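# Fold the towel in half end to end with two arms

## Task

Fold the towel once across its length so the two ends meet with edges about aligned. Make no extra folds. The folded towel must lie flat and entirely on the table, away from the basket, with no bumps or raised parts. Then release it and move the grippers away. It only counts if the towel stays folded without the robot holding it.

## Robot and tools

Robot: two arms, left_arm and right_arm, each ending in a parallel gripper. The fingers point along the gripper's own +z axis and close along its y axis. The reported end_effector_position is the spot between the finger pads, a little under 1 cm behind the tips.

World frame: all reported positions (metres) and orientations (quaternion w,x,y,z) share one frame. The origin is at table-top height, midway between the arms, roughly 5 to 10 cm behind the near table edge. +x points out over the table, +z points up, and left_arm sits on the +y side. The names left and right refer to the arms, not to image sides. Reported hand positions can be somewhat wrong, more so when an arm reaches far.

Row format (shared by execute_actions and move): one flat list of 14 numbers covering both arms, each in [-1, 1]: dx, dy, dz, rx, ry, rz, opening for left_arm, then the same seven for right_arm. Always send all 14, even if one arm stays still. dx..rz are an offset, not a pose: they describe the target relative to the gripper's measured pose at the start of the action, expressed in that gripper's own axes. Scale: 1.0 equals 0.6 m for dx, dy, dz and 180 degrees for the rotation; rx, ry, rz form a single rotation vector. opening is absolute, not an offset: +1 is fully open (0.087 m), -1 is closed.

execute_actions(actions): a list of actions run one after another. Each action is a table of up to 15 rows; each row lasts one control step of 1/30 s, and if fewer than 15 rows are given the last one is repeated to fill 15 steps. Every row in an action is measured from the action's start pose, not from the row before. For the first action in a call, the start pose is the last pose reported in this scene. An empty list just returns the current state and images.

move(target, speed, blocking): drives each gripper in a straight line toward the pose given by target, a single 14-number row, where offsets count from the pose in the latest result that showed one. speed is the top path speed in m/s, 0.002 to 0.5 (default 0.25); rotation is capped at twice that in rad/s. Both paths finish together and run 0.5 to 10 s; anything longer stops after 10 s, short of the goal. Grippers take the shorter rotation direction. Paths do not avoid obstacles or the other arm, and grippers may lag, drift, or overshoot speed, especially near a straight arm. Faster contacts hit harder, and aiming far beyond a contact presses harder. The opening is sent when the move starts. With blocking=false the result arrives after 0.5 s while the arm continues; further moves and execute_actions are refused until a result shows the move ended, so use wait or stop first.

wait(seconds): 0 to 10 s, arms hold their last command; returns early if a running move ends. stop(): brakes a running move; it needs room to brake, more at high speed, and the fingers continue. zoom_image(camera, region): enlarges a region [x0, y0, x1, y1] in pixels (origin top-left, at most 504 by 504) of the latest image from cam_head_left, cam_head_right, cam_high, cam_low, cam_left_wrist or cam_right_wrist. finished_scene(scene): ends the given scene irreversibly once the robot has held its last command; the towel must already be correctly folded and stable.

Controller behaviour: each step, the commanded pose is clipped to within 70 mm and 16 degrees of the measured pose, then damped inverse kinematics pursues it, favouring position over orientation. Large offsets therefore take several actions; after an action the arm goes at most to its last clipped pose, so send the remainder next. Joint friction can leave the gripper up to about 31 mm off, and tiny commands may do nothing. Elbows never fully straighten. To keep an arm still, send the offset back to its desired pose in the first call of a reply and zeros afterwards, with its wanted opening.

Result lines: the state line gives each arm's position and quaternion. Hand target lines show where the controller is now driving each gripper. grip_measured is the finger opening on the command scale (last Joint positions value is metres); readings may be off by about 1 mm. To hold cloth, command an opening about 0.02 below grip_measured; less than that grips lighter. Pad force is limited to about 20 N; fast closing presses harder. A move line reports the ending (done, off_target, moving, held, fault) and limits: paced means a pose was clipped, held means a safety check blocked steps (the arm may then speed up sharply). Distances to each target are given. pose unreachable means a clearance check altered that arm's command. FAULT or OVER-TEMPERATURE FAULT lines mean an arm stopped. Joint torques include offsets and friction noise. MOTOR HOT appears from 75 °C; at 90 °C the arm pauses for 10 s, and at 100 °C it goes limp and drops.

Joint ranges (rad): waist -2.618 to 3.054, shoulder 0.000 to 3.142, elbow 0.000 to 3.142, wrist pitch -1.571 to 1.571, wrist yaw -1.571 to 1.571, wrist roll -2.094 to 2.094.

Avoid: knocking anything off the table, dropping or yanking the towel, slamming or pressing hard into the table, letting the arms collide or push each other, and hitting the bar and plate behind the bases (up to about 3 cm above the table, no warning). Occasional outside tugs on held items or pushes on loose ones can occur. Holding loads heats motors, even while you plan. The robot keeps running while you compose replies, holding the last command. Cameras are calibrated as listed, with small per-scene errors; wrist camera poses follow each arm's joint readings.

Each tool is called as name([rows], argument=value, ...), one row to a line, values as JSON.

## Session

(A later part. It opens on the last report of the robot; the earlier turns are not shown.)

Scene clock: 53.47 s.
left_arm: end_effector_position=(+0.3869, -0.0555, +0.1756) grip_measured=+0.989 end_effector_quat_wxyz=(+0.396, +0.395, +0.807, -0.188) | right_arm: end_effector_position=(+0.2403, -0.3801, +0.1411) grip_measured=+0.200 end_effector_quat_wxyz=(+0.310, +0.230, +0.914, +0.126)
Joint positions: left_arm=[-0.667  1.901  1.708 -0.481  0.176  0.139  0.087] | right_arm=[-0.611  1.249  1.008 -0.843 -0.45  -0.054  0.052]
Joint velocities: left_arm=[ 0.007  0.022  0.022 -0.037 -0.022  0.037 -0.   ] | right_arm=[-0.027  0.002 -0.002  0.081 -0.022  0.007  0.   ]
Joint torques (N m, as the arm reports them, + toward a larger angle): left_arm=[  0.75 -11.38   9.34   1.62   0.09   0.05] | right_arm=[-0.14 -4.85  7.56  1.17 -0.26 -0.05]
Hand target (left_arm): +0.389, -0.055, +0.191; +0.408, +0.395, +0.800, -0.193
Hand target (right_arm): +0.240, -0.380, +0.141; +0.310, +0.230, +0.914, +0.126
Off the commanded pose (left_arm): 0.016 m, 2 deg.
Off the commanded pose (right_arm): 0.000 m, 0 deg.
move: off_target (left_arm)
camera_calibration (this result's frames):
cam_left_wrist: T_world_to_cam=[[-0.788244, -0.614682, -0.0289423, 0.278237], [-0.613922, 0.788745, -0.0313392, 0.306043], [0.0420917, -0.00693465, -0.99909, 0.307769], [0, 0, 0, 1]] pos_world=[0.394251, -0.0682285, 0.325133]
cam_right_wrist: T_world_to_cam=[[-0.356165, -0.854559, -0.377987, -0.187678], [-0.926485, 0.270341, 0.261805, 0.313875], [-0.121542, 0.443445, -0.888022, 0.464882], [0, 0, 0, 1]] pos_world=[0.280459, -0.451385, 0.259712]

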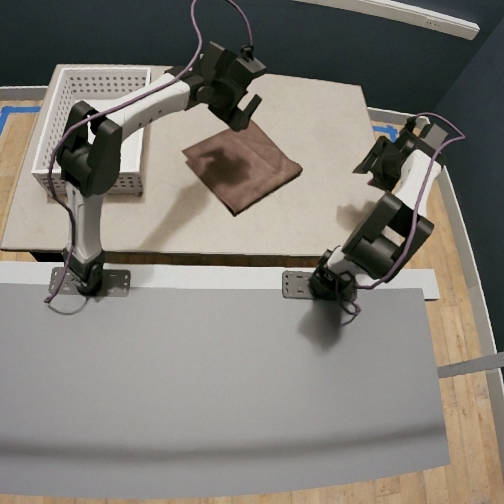

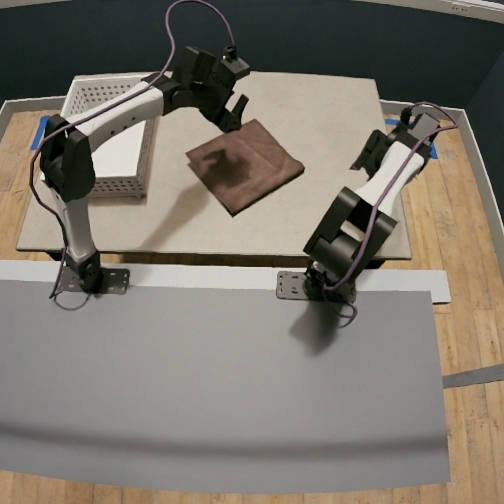

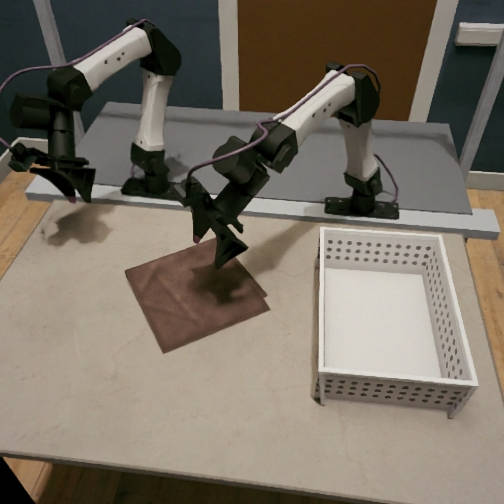

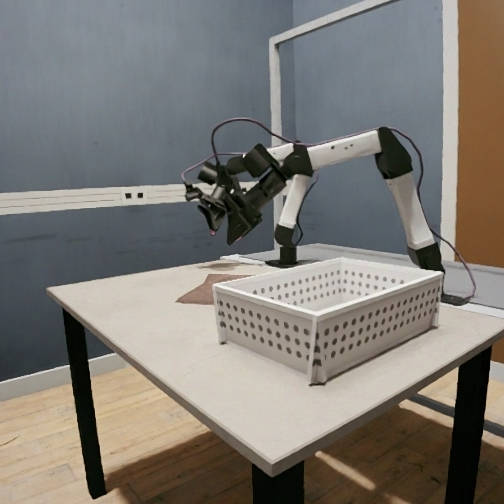

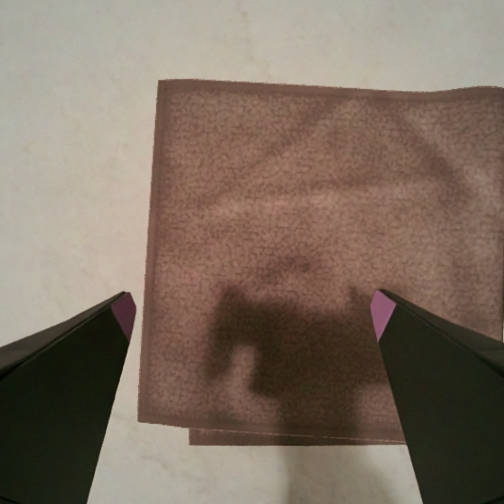

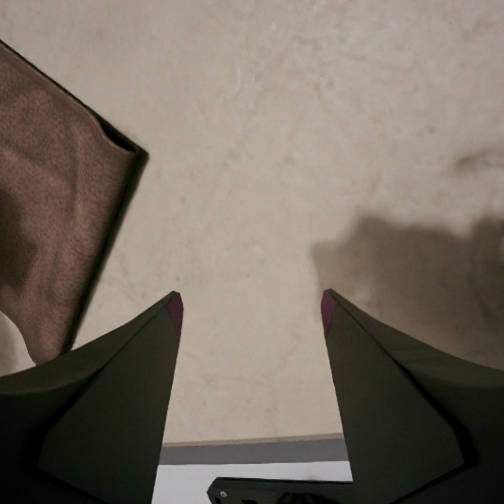

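move(target=[0.225,0.13,0.04,0.017,0.1,0.014,0,-0.02,0.477,0.45,0.199,-0.019,0.099,0], speed=0.2)

Scene clock: 57.83 s.
left_arm: end_effector_position=(+0.4161, +0.0376, +0.0694) grip_measured=+0.000 end_effector_quat_wxyz=(+0.279, +0.448, +0.839, -0.134) | right_arm: end_effector_position=(+0.5149, -0.1188, +0.0469) grip_measured=+0.000 end_effector_quat_wxyz=(+0.255, +0.444, +0.855, -0.084)
Joint positions: left_arm=[-0.474  2.043  1.646 -0.596  0.264  0.408  0.044] | right_arm=[ 0.432  2.782  2.835 -1.43   0.491  1.284  0.044]
Joint velocities: left_arm=[ 0.007 -0.002  0.012 -0.022 -0.022 -0.007 -0.   ] | right_arm=[-0.007  0.017  0.007 -0.022  0.051  0.007  0.001]
Joint torques (N m, as the arm reports them, + toward a larger angle): left_arm=[  0.91 -10.29   5.47   1.25   0.16   0.05] | right_arm=[  0.04 -16.46   8.43   0.55   0.53   0.05]
Hand target (left_arm): +0.410, +0.044, +0.055; +0.258, +0.448, +0.845, -0.136
Hand target (right_arm): +0.516, -0.120, +0.045; +0.260, +0.447, +0.851, -0.089
Off the commanded pose (left_arm): 0.017 m, 2 deg.
Off the commanded pose (right_arm): 0.004 m, 5 deg.
elbow stopped short (right arm): the move would have taken joint 3 (elbow) straighter than the controller allows; a more bent joint 3 avoids this.
move: off_target (left_arm, right_arm)
camera_calibration (this result's frames):
cam_left_wrist: T_world_to_cam=[[-0.829795, -0.556351, -0.0437422, 0.371601], [-0.548711, 0.79908, 0.245737, 0.200494], [-0.101763, 0.227914, -0.968349, 0.249944], [0, 0, 0, 1]] pos_world=[0.443801, -0.0104355, 0.209018]
cam_right_wrist: T_world_to_cam=[[-0.81107, -0.578372, -0.0874702, 0.351222], [-0.573098, 0.755756, 0.316845, 0.395401], [-0.117148, 0.307113, -0.944435, 0.282941], [0, 0, 0, 1]] pos_world=[0.544615, -0.182585, 0.17266]

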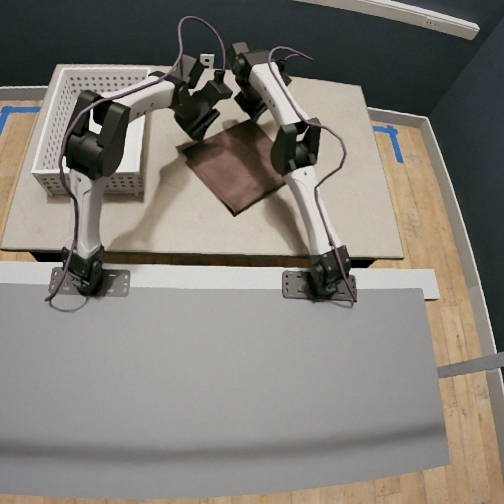

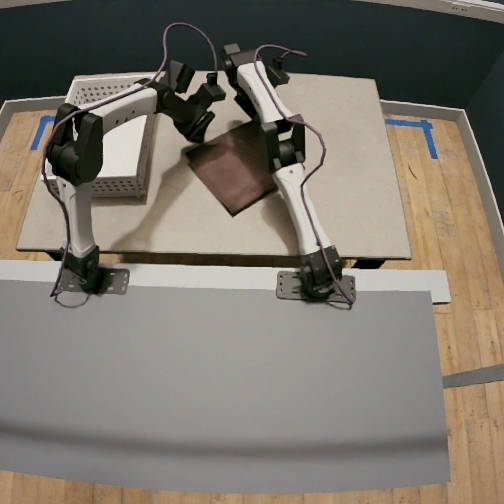

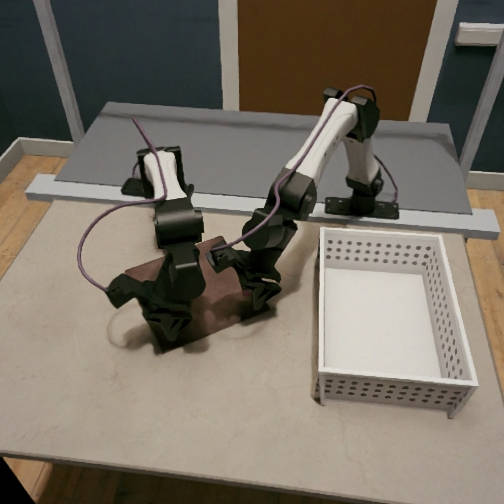

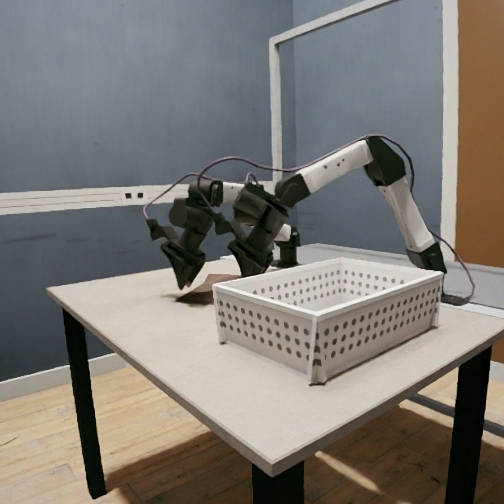

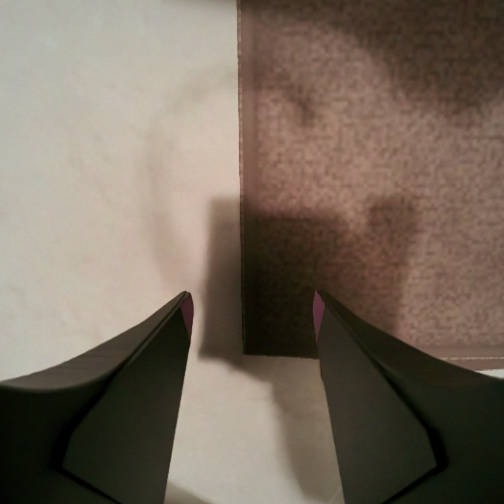

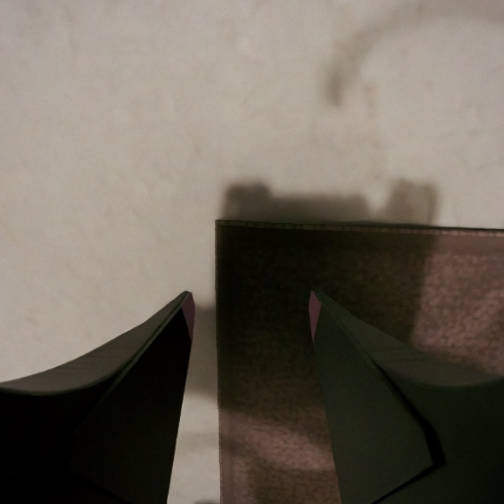

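move(target=[0.068,-0.012,0.064,0,0,0,0,0.043,0.005,0.072,0,0,0,0], speed=0.05)

execute_actions([
  [[0.012,0,0.018,0,0,0,-0.35,0.012,0,0.018,0,0,0,-0.35]],
  [[0.012,0,0.018,0,0,0,-0.7,0.012,0,0.018,0,0,0,-0.7]],
  [[0.012,0,0.018,0,0,0,-1,0.012,0,0.018,0,0,0,-1]],
])

Scene clock: 59.83 s.
left_arm: end_effector_position=(+0.4122, +0.0401, +0.0293) grip_measured=+0.000 end_effector_quat_wxyz=(+0.291, +0.448, +0.835, -0.134) | right_arm: end_effector_position=(+0.5159, -0.1209, +0.0184) grip_measured=+0.000 end_effector_quat_wxyz=(+0.256, +0.443, +0.854, -0.092)
Joint positions: left_arm=[-0.474  2.043  1.471 -0.394  0.264  0.408  0.044] | right_arm=[ 0.432  2.708  2.573 -1.251  0.503  1.284  0.044]
Joint velocities: left_arm=[-0.002  0.012  0.002  0.037  0.022  0.022  0.001] | right_arm=[-0.017 -0.027 -0.051  0.007 -0.007 -0.051 -0.001]
Joint torques (N m, as the arm reports them, + toward a larger angle): left_arm=[ 0.13 -9.98  4.61  1.53  0.08 -0.03] | right_arm=[  0.22 -15.65   3.81   1.16   0.24   0.03]
Hand target (left_arm): +0.406, +0.043, +0.014; +0.278, +0.448, +0.839, -0.134
Hand target (right_arm): +0.520, -0.115, -0.002; +0.254, +0.444, +0.855, -0.085
Off the commanded pose (left_arm): 0.017 m, 2 deg.
Off the commanded pose (right_arm): 0.023 m, 1 deg.
move: off_target (left_arm, right_arm)
camera_calibration (this result's frames):
cam_left_wrist: T_world_to_cam=[[-0.828755, -0.556792, -0.0561025, 0.367927], [-0.553983, 0.802103, 0.223012, 0.208971], [-0.0791714, 0.215902, -0.9732, 0.201463], [0, 0, 0, 1]] pos_world=[0.436638, -0.00625375, 0.170102]
cam_right_wrist: T_world_to_cam=[[-0.813255, -0.577063, -0.0749347, 0.349453], [-0.56921, 0.762131, 0.308474, 0.405573], [-0.120899, 0.293522, -0.948277, 0.257108], [0, 0, 0, 1]] pos_world=[0.546134, -0.18291, 0.144887]

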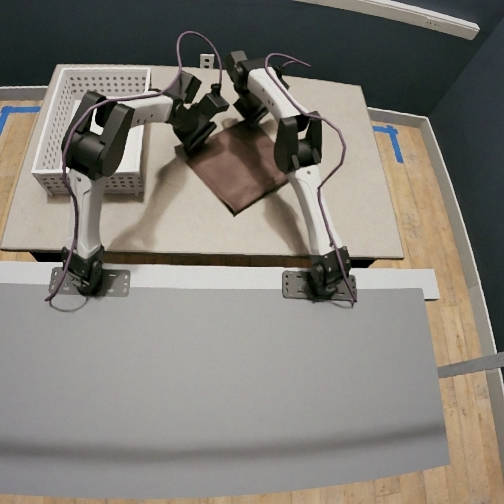

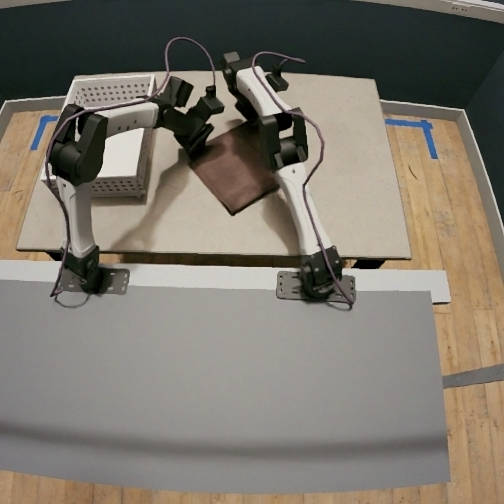

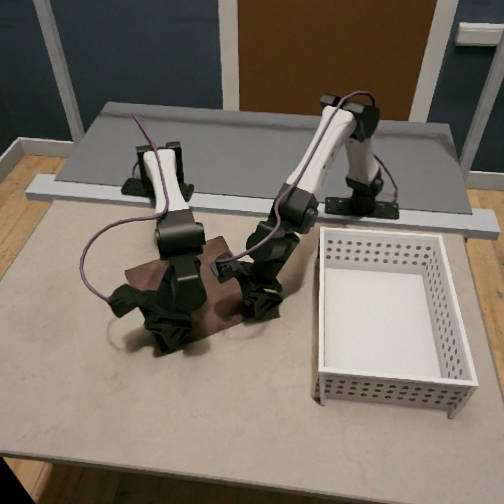

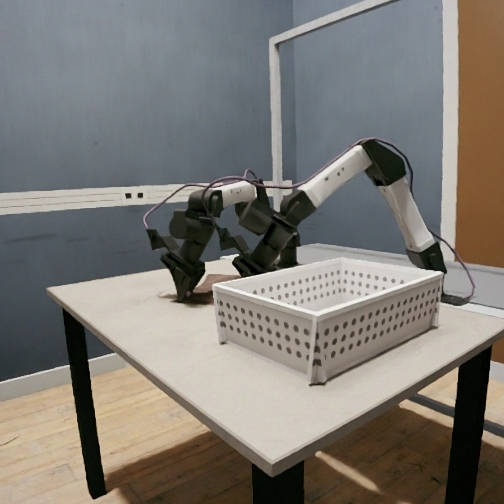

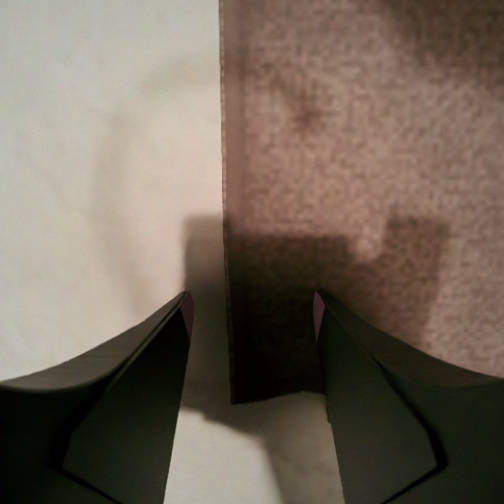

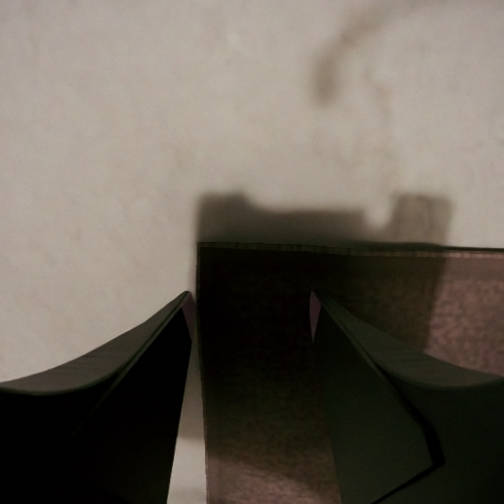

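Scene clock: 61.33 s.
left_arm: end_effector_position=(+0.4286, +0.0313, +0.0349) grip_measured=-1.000 end_effector_quat_wxyz=(+0.328, +0.447, +0.822, -0.134) | right_arm: end_effector_position=(+0.5125, -0.1262, +0.0181) grip_measured=-0.979 end_effector_quat_wxyz=(+0.262, +0.442, +0.852, -0.101)
Joint positions: left_arm=[-0.474  2.053  1.47  -0.306  0.264  0.408  0.   ] | right_arm=[ 0.432  2.67   2.495 -1.217  0.525  1.284  0.001]
Joint velocities: left_arm=[-0.017 -0.022 -0.007  0.051  0.022 -0.051  0.   ] | right_arm=[ 0.002 -0.017 -0.007 -0.066 -0.007 -0.066 -0.001]
Joint torques (N m, as the arm reports them, + toward a larger angle): left_arm=[ 0.28 -9.92  5.5   1.62  0.12  0.  ] | right_arm=[ -0.02 -16.96   4.18   0.89   0.32  -0.01]
Hand target (left_arm): +0.425, +0.033, +0.022; +0.317, +0.447, +0.826, -0.134
Hand target (right_arm): +0.512, -0.125, +0.006; +0.258, +0.442, +0.853, -0.102
Off the commanded pose (left_arm): 0.014 m, 1 deg.
Off the commanded pose (right_arm): 0.013 m, 0 deg.
camera_calibration (this result's frames):
cam_left_wrist: T_world_to_cam=[[-0.824037, -0.558977, -0.0922383, 0.376213], [-0.566405, 0.809356, 0.155332, 0.2313], [-0.0121732, 0.180243, -0.983547, 0.182809], [0, 0, 0, 1]] pos_world=[0.443249, -0.00985985, 0.178574]
cam_right_wrist: T_world_to_cam=[[-0.815531, -0.575118, -0.0644069, 0.344804], [-0.566671, 0.771017, 0.290546, 0.407934], [-0.117439, 0.273447, -0.954691, 0.253841], [0, 0, 0, 1]] pos_world=[0.542174, -0.185633, 0.146024]

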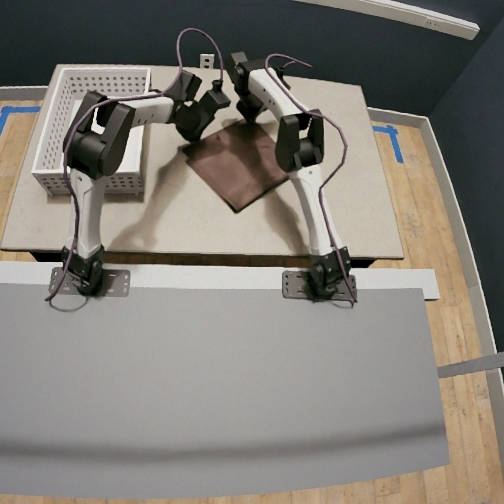

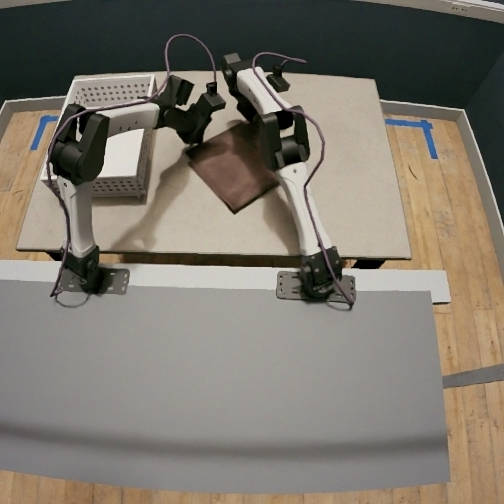

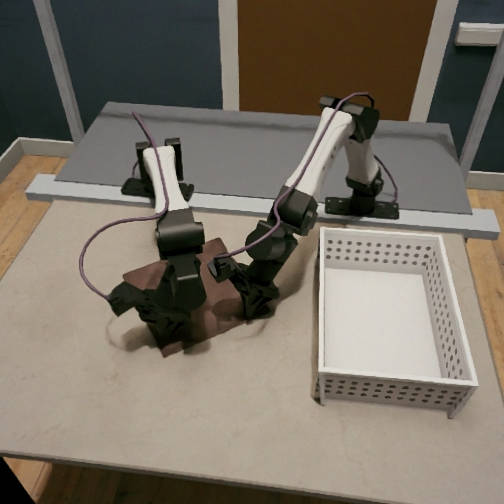

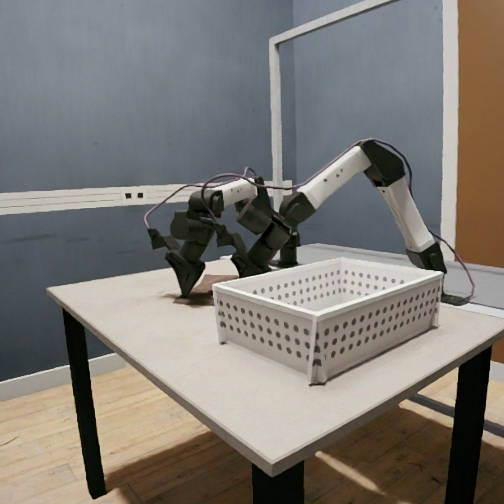

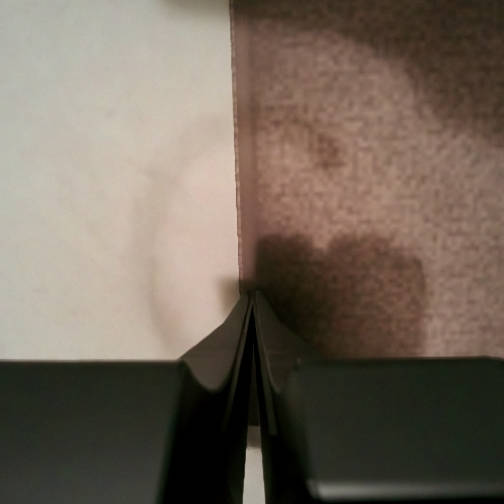

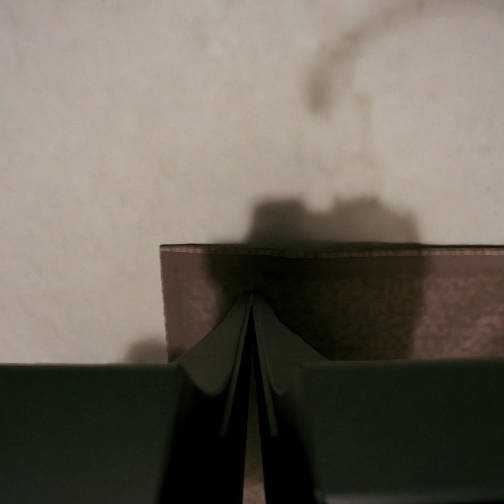

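move(target=[-0.01,-0.012,-0.05,0.07,0.03,0,0.1,-0.025,0.03,-0.035,0.06,0,0,0.1], speed=0.06)

move(target=[0.04,0,0.055,0,0,0,0.1,0.035,0,0.06,0,0,0,0.1], speed=0.05)

Scene clock: 64.60 s.
left_arm: end_effector_position=(+0.4062, +0.0381, +0.0595) grip_measured=+0.100 end_effector_quat_wxyz=(+0.237, +0.487, +0.817, -0.199) | right_arm: end_effector_position=(+0.5187, -0.1239, +0.0314) grip_measured=+0.100 end_effector_quat_wxyz=(+0.272, +0.444, +0.847, -0.109)
Joint positions: left_arm=[-0.429  2.107  1.717 -0.71   0.44   0.52   0.048] | right_arm=[ 0.441  2.819  2.835 -1.414  0.554  1.299  0.048]
Joint velocities: left_arm=[-0.002 -0.012 -0.007 -0.022 -0.022 -0.007  0.001] | right_arm=[-0.007  0.017 -0.007  0.066  0.022 -0.051 -0.001]
Joint torques (N m, as the arm reports them, + toward a larger angle): left_arm=[  1.04 -10.32   9.16   1.05   0.24   0.07] | right_arm=[  0.65 -19.16   8.48   0.73   0.57   0.06]
Hand target (left_arm): +0.412, +0.039, +0.061; +0.238, +0.485, +0.817, -0.202
Hand target (right_arm): +0.526, -0.118, +0.045; +0.293, +0.448, +0.839, -0.094
Off the commanded pose (left_arm): 0.006 m, 0 deg.
Off the commanded pose (right_arm): 0.017 m, 10 deg.
elbow stopped short (right arm): the move would have taken joint 3 (elbow) straighter than the controller allows; a more bent joint 3 avoids this.
move: off_target (right_arm)
camera_calibration (this result's frames):
cam_left_wrist: T_world_to_cam=[[-0.894592, -0.440205, 0.0769711, 0.377852], [-0.410196, 0.877222, 0.24944, 0.137655], [-0.177325, 0.191573, -0.965327, 0.271175], [0, 0, 0, 1]] pos_world=[0.442575, -0.00637178, 0.198352]
cam_right_wrist: T_world_to_cam=[[-0.820504, -0.568339, -0.061355, 0.355334], [-0.562297, 0.783101, 0.26566, 0.405764], [-0.102938, 0.252475, -0.962112, 0.256712], [0, 0, 0, 1]] pos_world=[0.546138, -0.180617, 0.160993]

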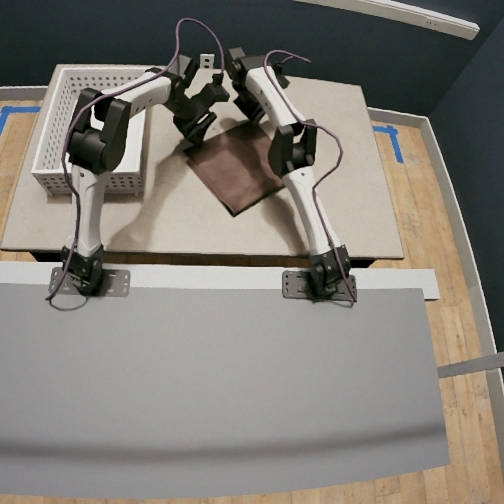

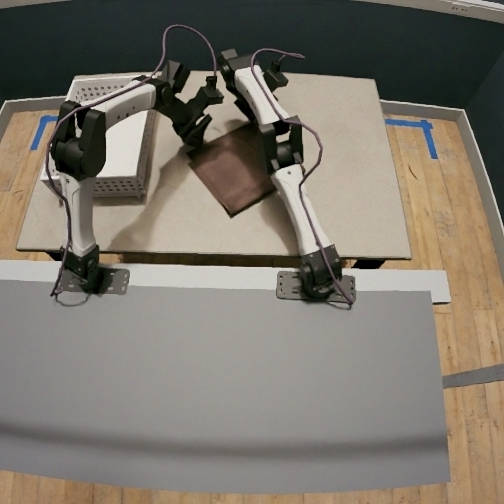

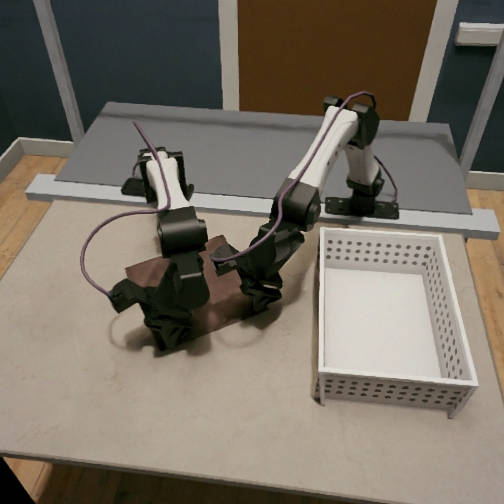

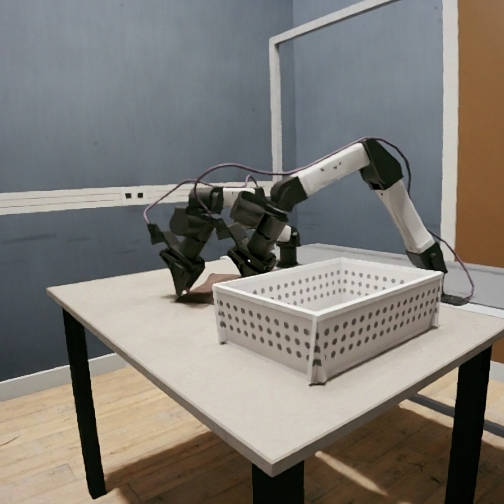

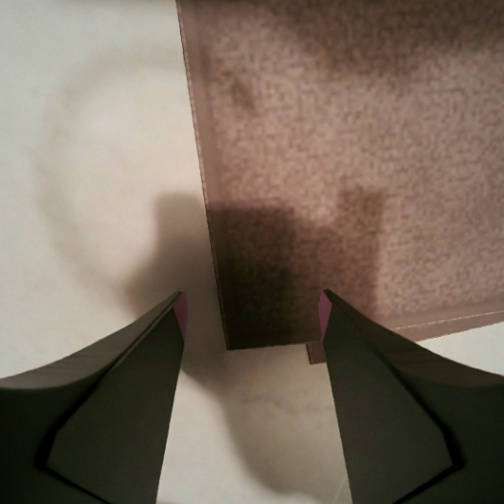

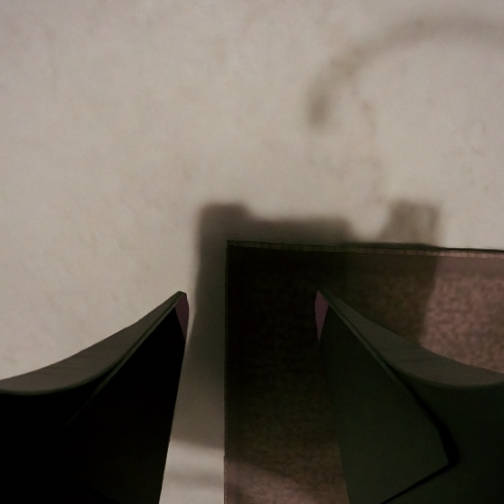

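Scene clock: 65.83 s.
left_arm: end_effector_position=(+0.4084, +0.0372, +0.0316) grip_measured=+0.100 end_effector_quat_wxyz=(+0.248, +0.487, +0.814, -0.199) | right_arm: end_effector_position=(+0.5199, -0.1276, +0.0169) grip_measured=+0.100 end_effector_quat_wxyz=(+0.282, +0.444, +0.843, -0.114)
Joint positions: left_arm=[-0.429  2.119  1.615 -0.572  0.44   0.518  0.048] | right_arm=[ 0.441  2.72   2.575 -1.245  0.576  1.298  0.048]
Joint velocities: left_arm=[-0.022  0.002 -0.012 -0.022 -0.051 -0.051  0.001] | right_arm=[ 0.037 -0.071 -0.12   0.007 -0.037 -0.081 -0.   ]
Joint torques (N m, as the arm reports them, + toward a larger angle): left_arm=[ -0.52 -10.59   5.04   1.26   0.14  -0.07] | right_arm=[ -0.44 -15.21   3.42   1.03   0.15   0.  ]
Hand target (left_arm): +0.403, +0.037, +0.019; +0.236, +0.487, +0.817, -0.199
Hand target (right_arm): +0.521, -0.125, -0.009; +0.270, +0.445, +0.847, -0.112
Off the commanded pose (left_arm): 0.014 m, 1 deg.
Off the commanded pose (right_arm): 0.027 m, 1 deg.
move: off_target (left_arm, right_arm)
camera_calibration (this result's frames):
cam_left_wrist: T_world_to_cam=[[-0.895572, -0.440398, 0.0632494, 0.382436], [-0.416037, 0.879318, 0.23176, 0.149155], [-0.157683, 0.181243, -0.970715, 0.237242], [0, 0, 0, 1]] pos_world=[0.441962, -0.00572907, 0.171538]
cam_right_wrist: T_world_to_cam=[[-0.821633, -0.566499, -0.0632338, 0.354136], [-0.563171, 0.789612, 0.243621, 0.41484], [-0.088081, 0.235779, -0.967807, 0.234093], [0, 0, 0, 1]] pos_world=[0.545215, -0.18214, 0.147886]

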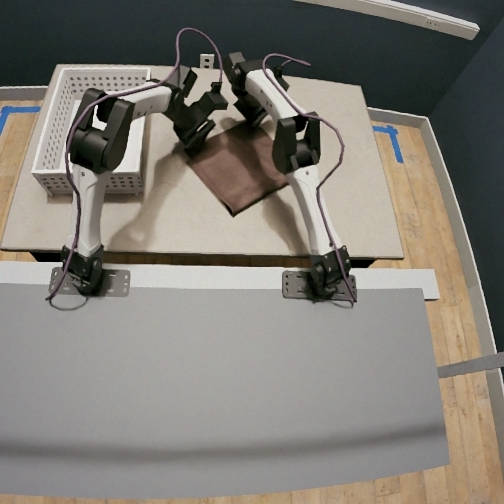

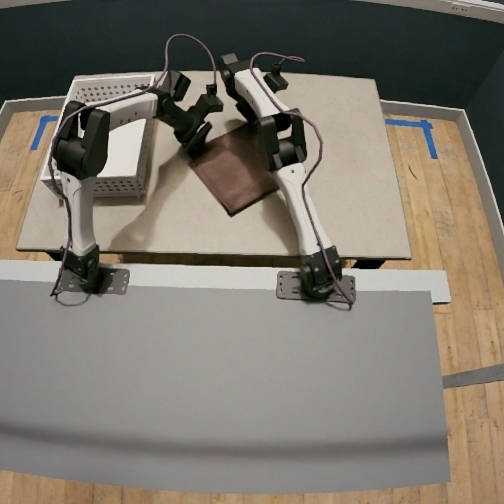

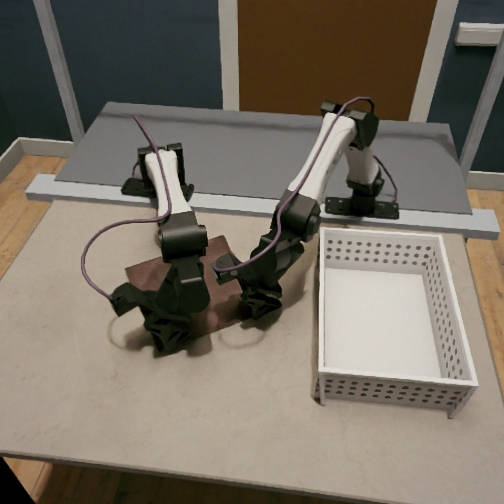

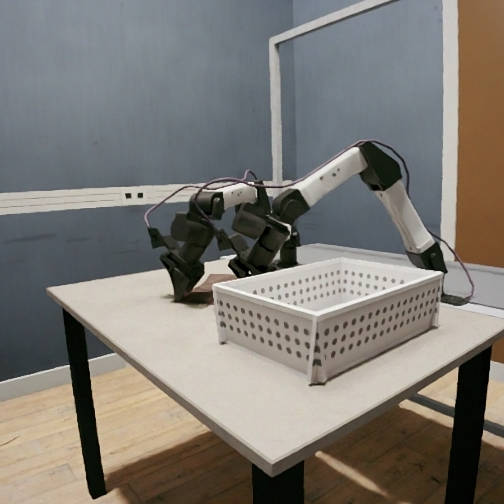

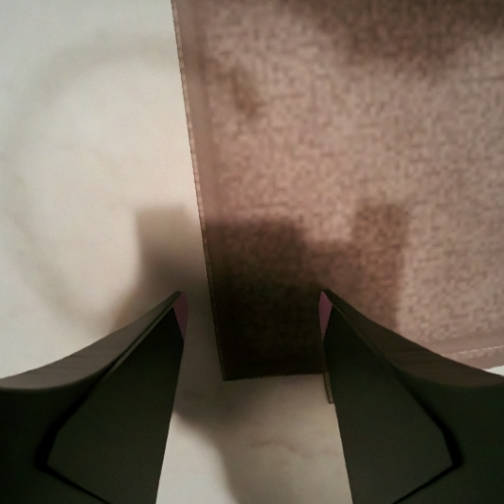

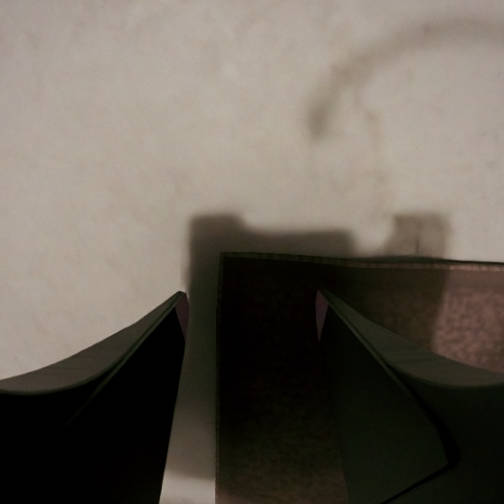

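move(target=[0.02,0,0.028,0,0,0,0.1,0.025,0,0.035,0,0,-0.06,0.1], speed=0.05)

move(target=[0.025,0,0.025,0,0.01,0,-1,0.025,0,0.03,0,0.01,0,-1], speed=0.05)

Scene clock: 68.37 s.
left_arm: end_effector_position=(+0.4163, +0.0334, +0.0313) grip_measured=+0.100 end_effector_quat_wxyz=(+0.268, +0.489, +0.807, -0.197) | right_arm: end_effector_position=(+0.5221, -0.1308, +0.0143) grip_measured=+0.100 end_effector_quat_wxyz=(+0.282, +0.370, +0.875, -0.134)
Joint positions: left_arm=[-0.429  2.119  1.598 -0.512  0.44   0.518  0.048] | right_arm=[ 0.441  2.738  2.593 -1.219  0.585  1.12   0.048]
Joint velocities: left_arm=[-0.017  0.007 -0.007 -0.081 -0.022  0.022 -0.001] | right_arm=[ 0.007  0.002  0.037 -0.037 -0.051 -0.007  0.001]
Joint torques (N m, as the arm reports them, + toward a larger angle): left_arm=[ -0.02 -10.15   4.17   1.37   0.13   0.  ] | right_arm=[  0.34 -13.66   7.61   0.76   0.31  -0.04]
Hand target (left_arm): +0.407, +0.036, +0.011; +0.248, +0.487, +0.814, -0.199
Hand target (right_arm): +0.520, -0.127, -0.009; +0.270, +0.362, +0.881, -0.140
Off the commanded pose (left_arm): 0.022 m, 2 deg.
Off the commanded pose (right_arm): 0.024 m, 2 deg.
move: off_target (left_arm, right_arm)
camera_calibration (this result's frames):
cam_left_wrist: T_world_to_cam=[[-0.897678, -0.439154, 0.0362901, 0.38956], [-0.424181, 0.883496, 0.19876, 0.160109], [-0.119348, 0.163029, -0.979376, 0.223874], [0, 0, 0, 1]] pos_world=[0.444334, -0.00687664, 0.173297]
cam_right_wrist: T_world_to_cam=[[-0.733873, -0.679019, 0.019053, 0.292276], [-0.658673, 0.718181, 0.224423, 0.460059], [-0.166071, 0.152148, -0.974306, 0.262406], [0, 0, 0, 1]] pos_world=[0.5611, -0.17187, 0.146847]

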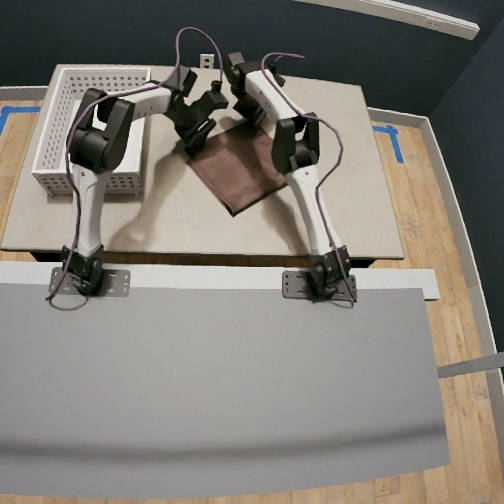

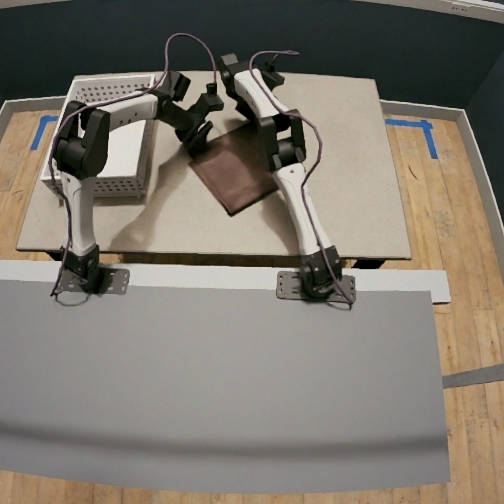

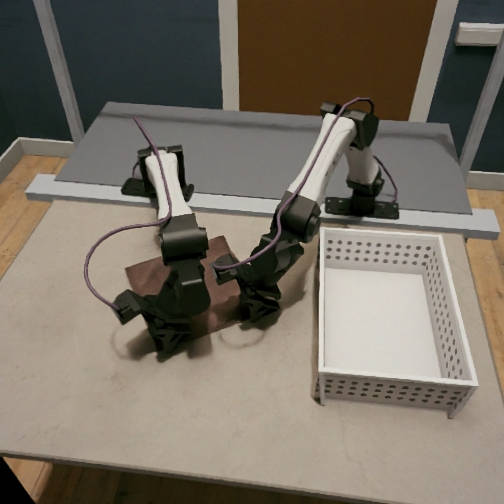

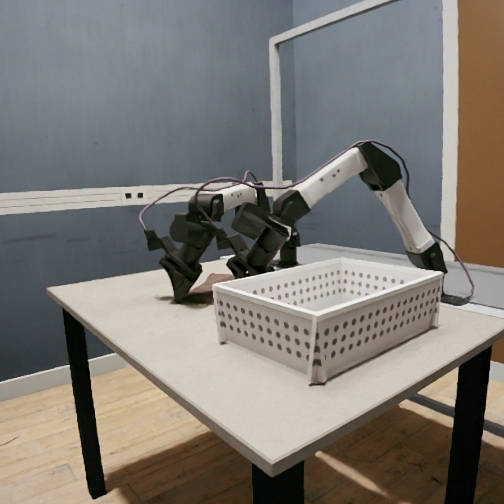

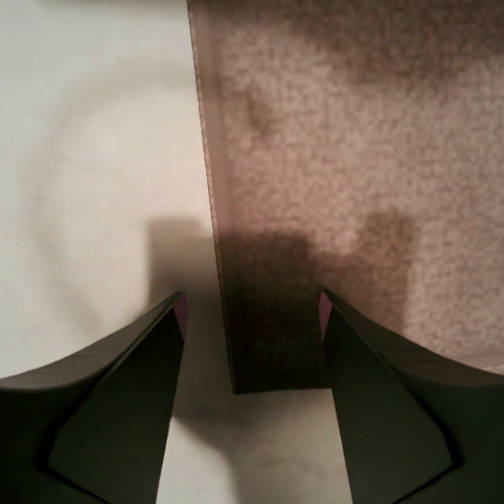

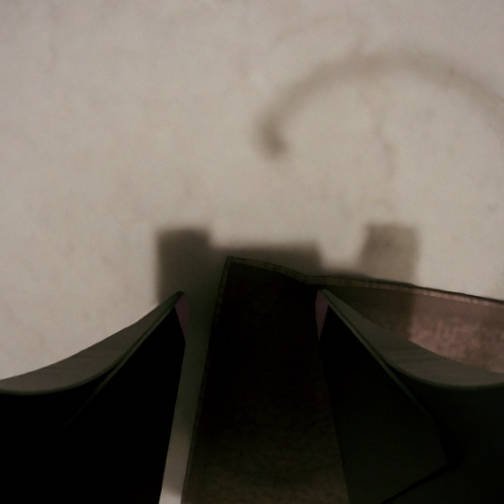

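Scene clock: 69.10 s.
left_arm: end_effector_position=(+0.4191, +0.0327, +0.0282) grip_measured=-1.000 end_effector_quat_wxyz=(+0.271, +0.489, +0.806, -0.195) | right_arm: end_effector_position=(+0.5226, -0.1321, +0.0147) grip_measured=-0.872 end_effector_quat_wxyz=(+0.286, +0.370, +0.874, -0.135)
Joint positions: left_arm=[-0.429  2.128  1.598 -0.497  0.436  0.519  0.   ] | right_arm=[ 0.441  2.725  2.566 -1.201  0.594  1.118  0.006]
Joint velocities: left_arm=[ 0.017  0.002 -0.022  0.051  0.007  0.037  0.   ] | right_arm=[-0.007 -0.012 -0.032  0.037  0.007 -0.022 -0.   ]
Joint torques (N m, as the arm reports them, + toward a larger angle): left_arm=[-0.04 -9.78  5.38  1.4   0.01  0.07] | right_arm=[ -0.74 -16.07   3.74   0.95  -0.01   0.04]
Hand target (left_arm): +0.414, +0.035, +0.011; +0.255, +0.492, +0.811, -0.189
Hand target (right_arm): +0.520, -0.130, -0.008; +0.266, +0.373, +0.879, -0.130
Off the commanded pose (left_arm): 0.019 m, 2 deg.
Off the commanded pose (right_arm): 0.024 m, 2 deg.
move: off_target (left_arm, right_arm)
camera_calibration (this result's frames):
cam_left_wrist: T_world_to_cam=[[-0.897489, -0.440001, 0.0302069, 0.391981], [-0.426343, 0.883082, 0.195957, 0.163526], [-0.112896, 0.16299, -0.980147, 0.218621], [0, 0, 0, 1]] pos_world=[0.446198, -0.00756741, 0.170396]
cam_right_wrist: T_world_to_cam=[[-0.7345, -0.678367, 0.0181318, 0.292185], [-0.659693, 0.720036, 0.215298, 0.462193], [-0.159107, 0.146175, -0.97638, 0.258604], [0, 0, 0, 1]] pos_world=[0.560661, -0.172388, 0.147688]

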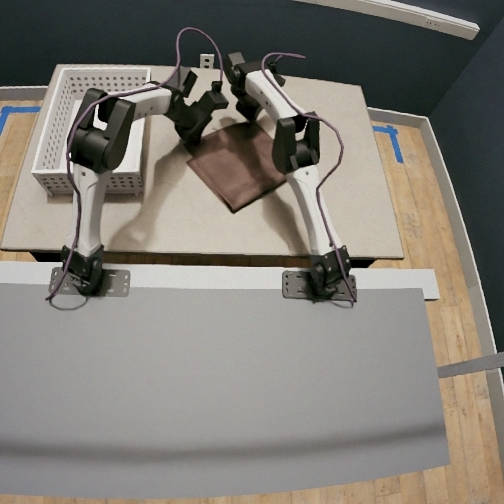

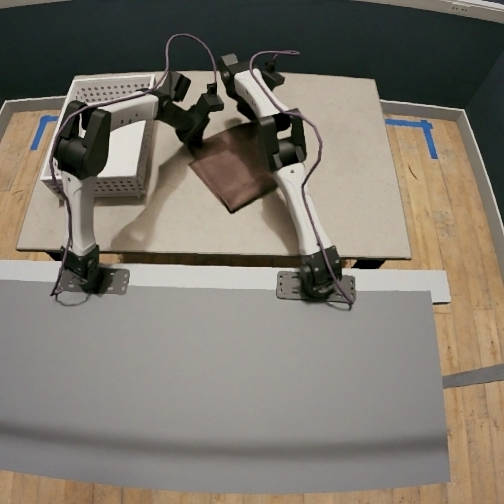

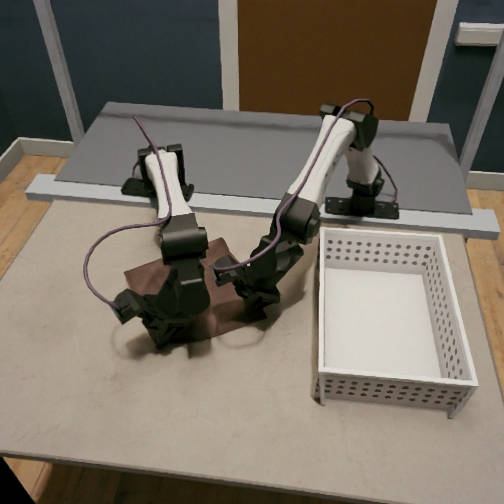

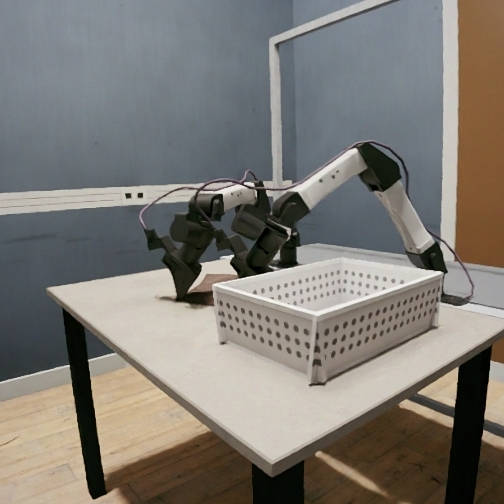

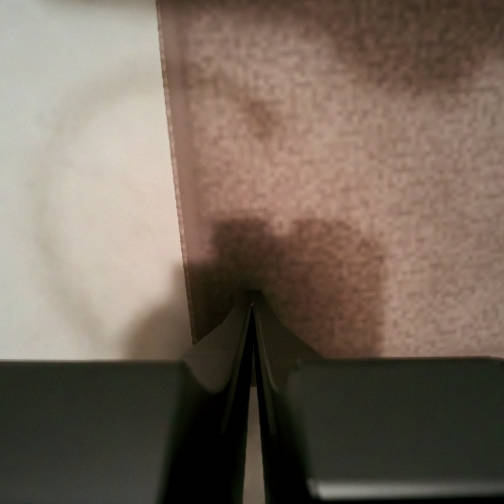

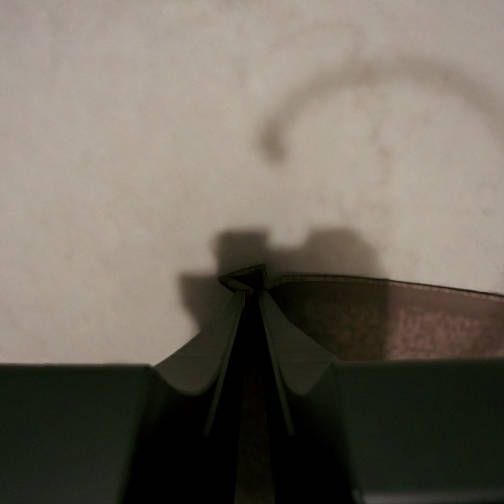

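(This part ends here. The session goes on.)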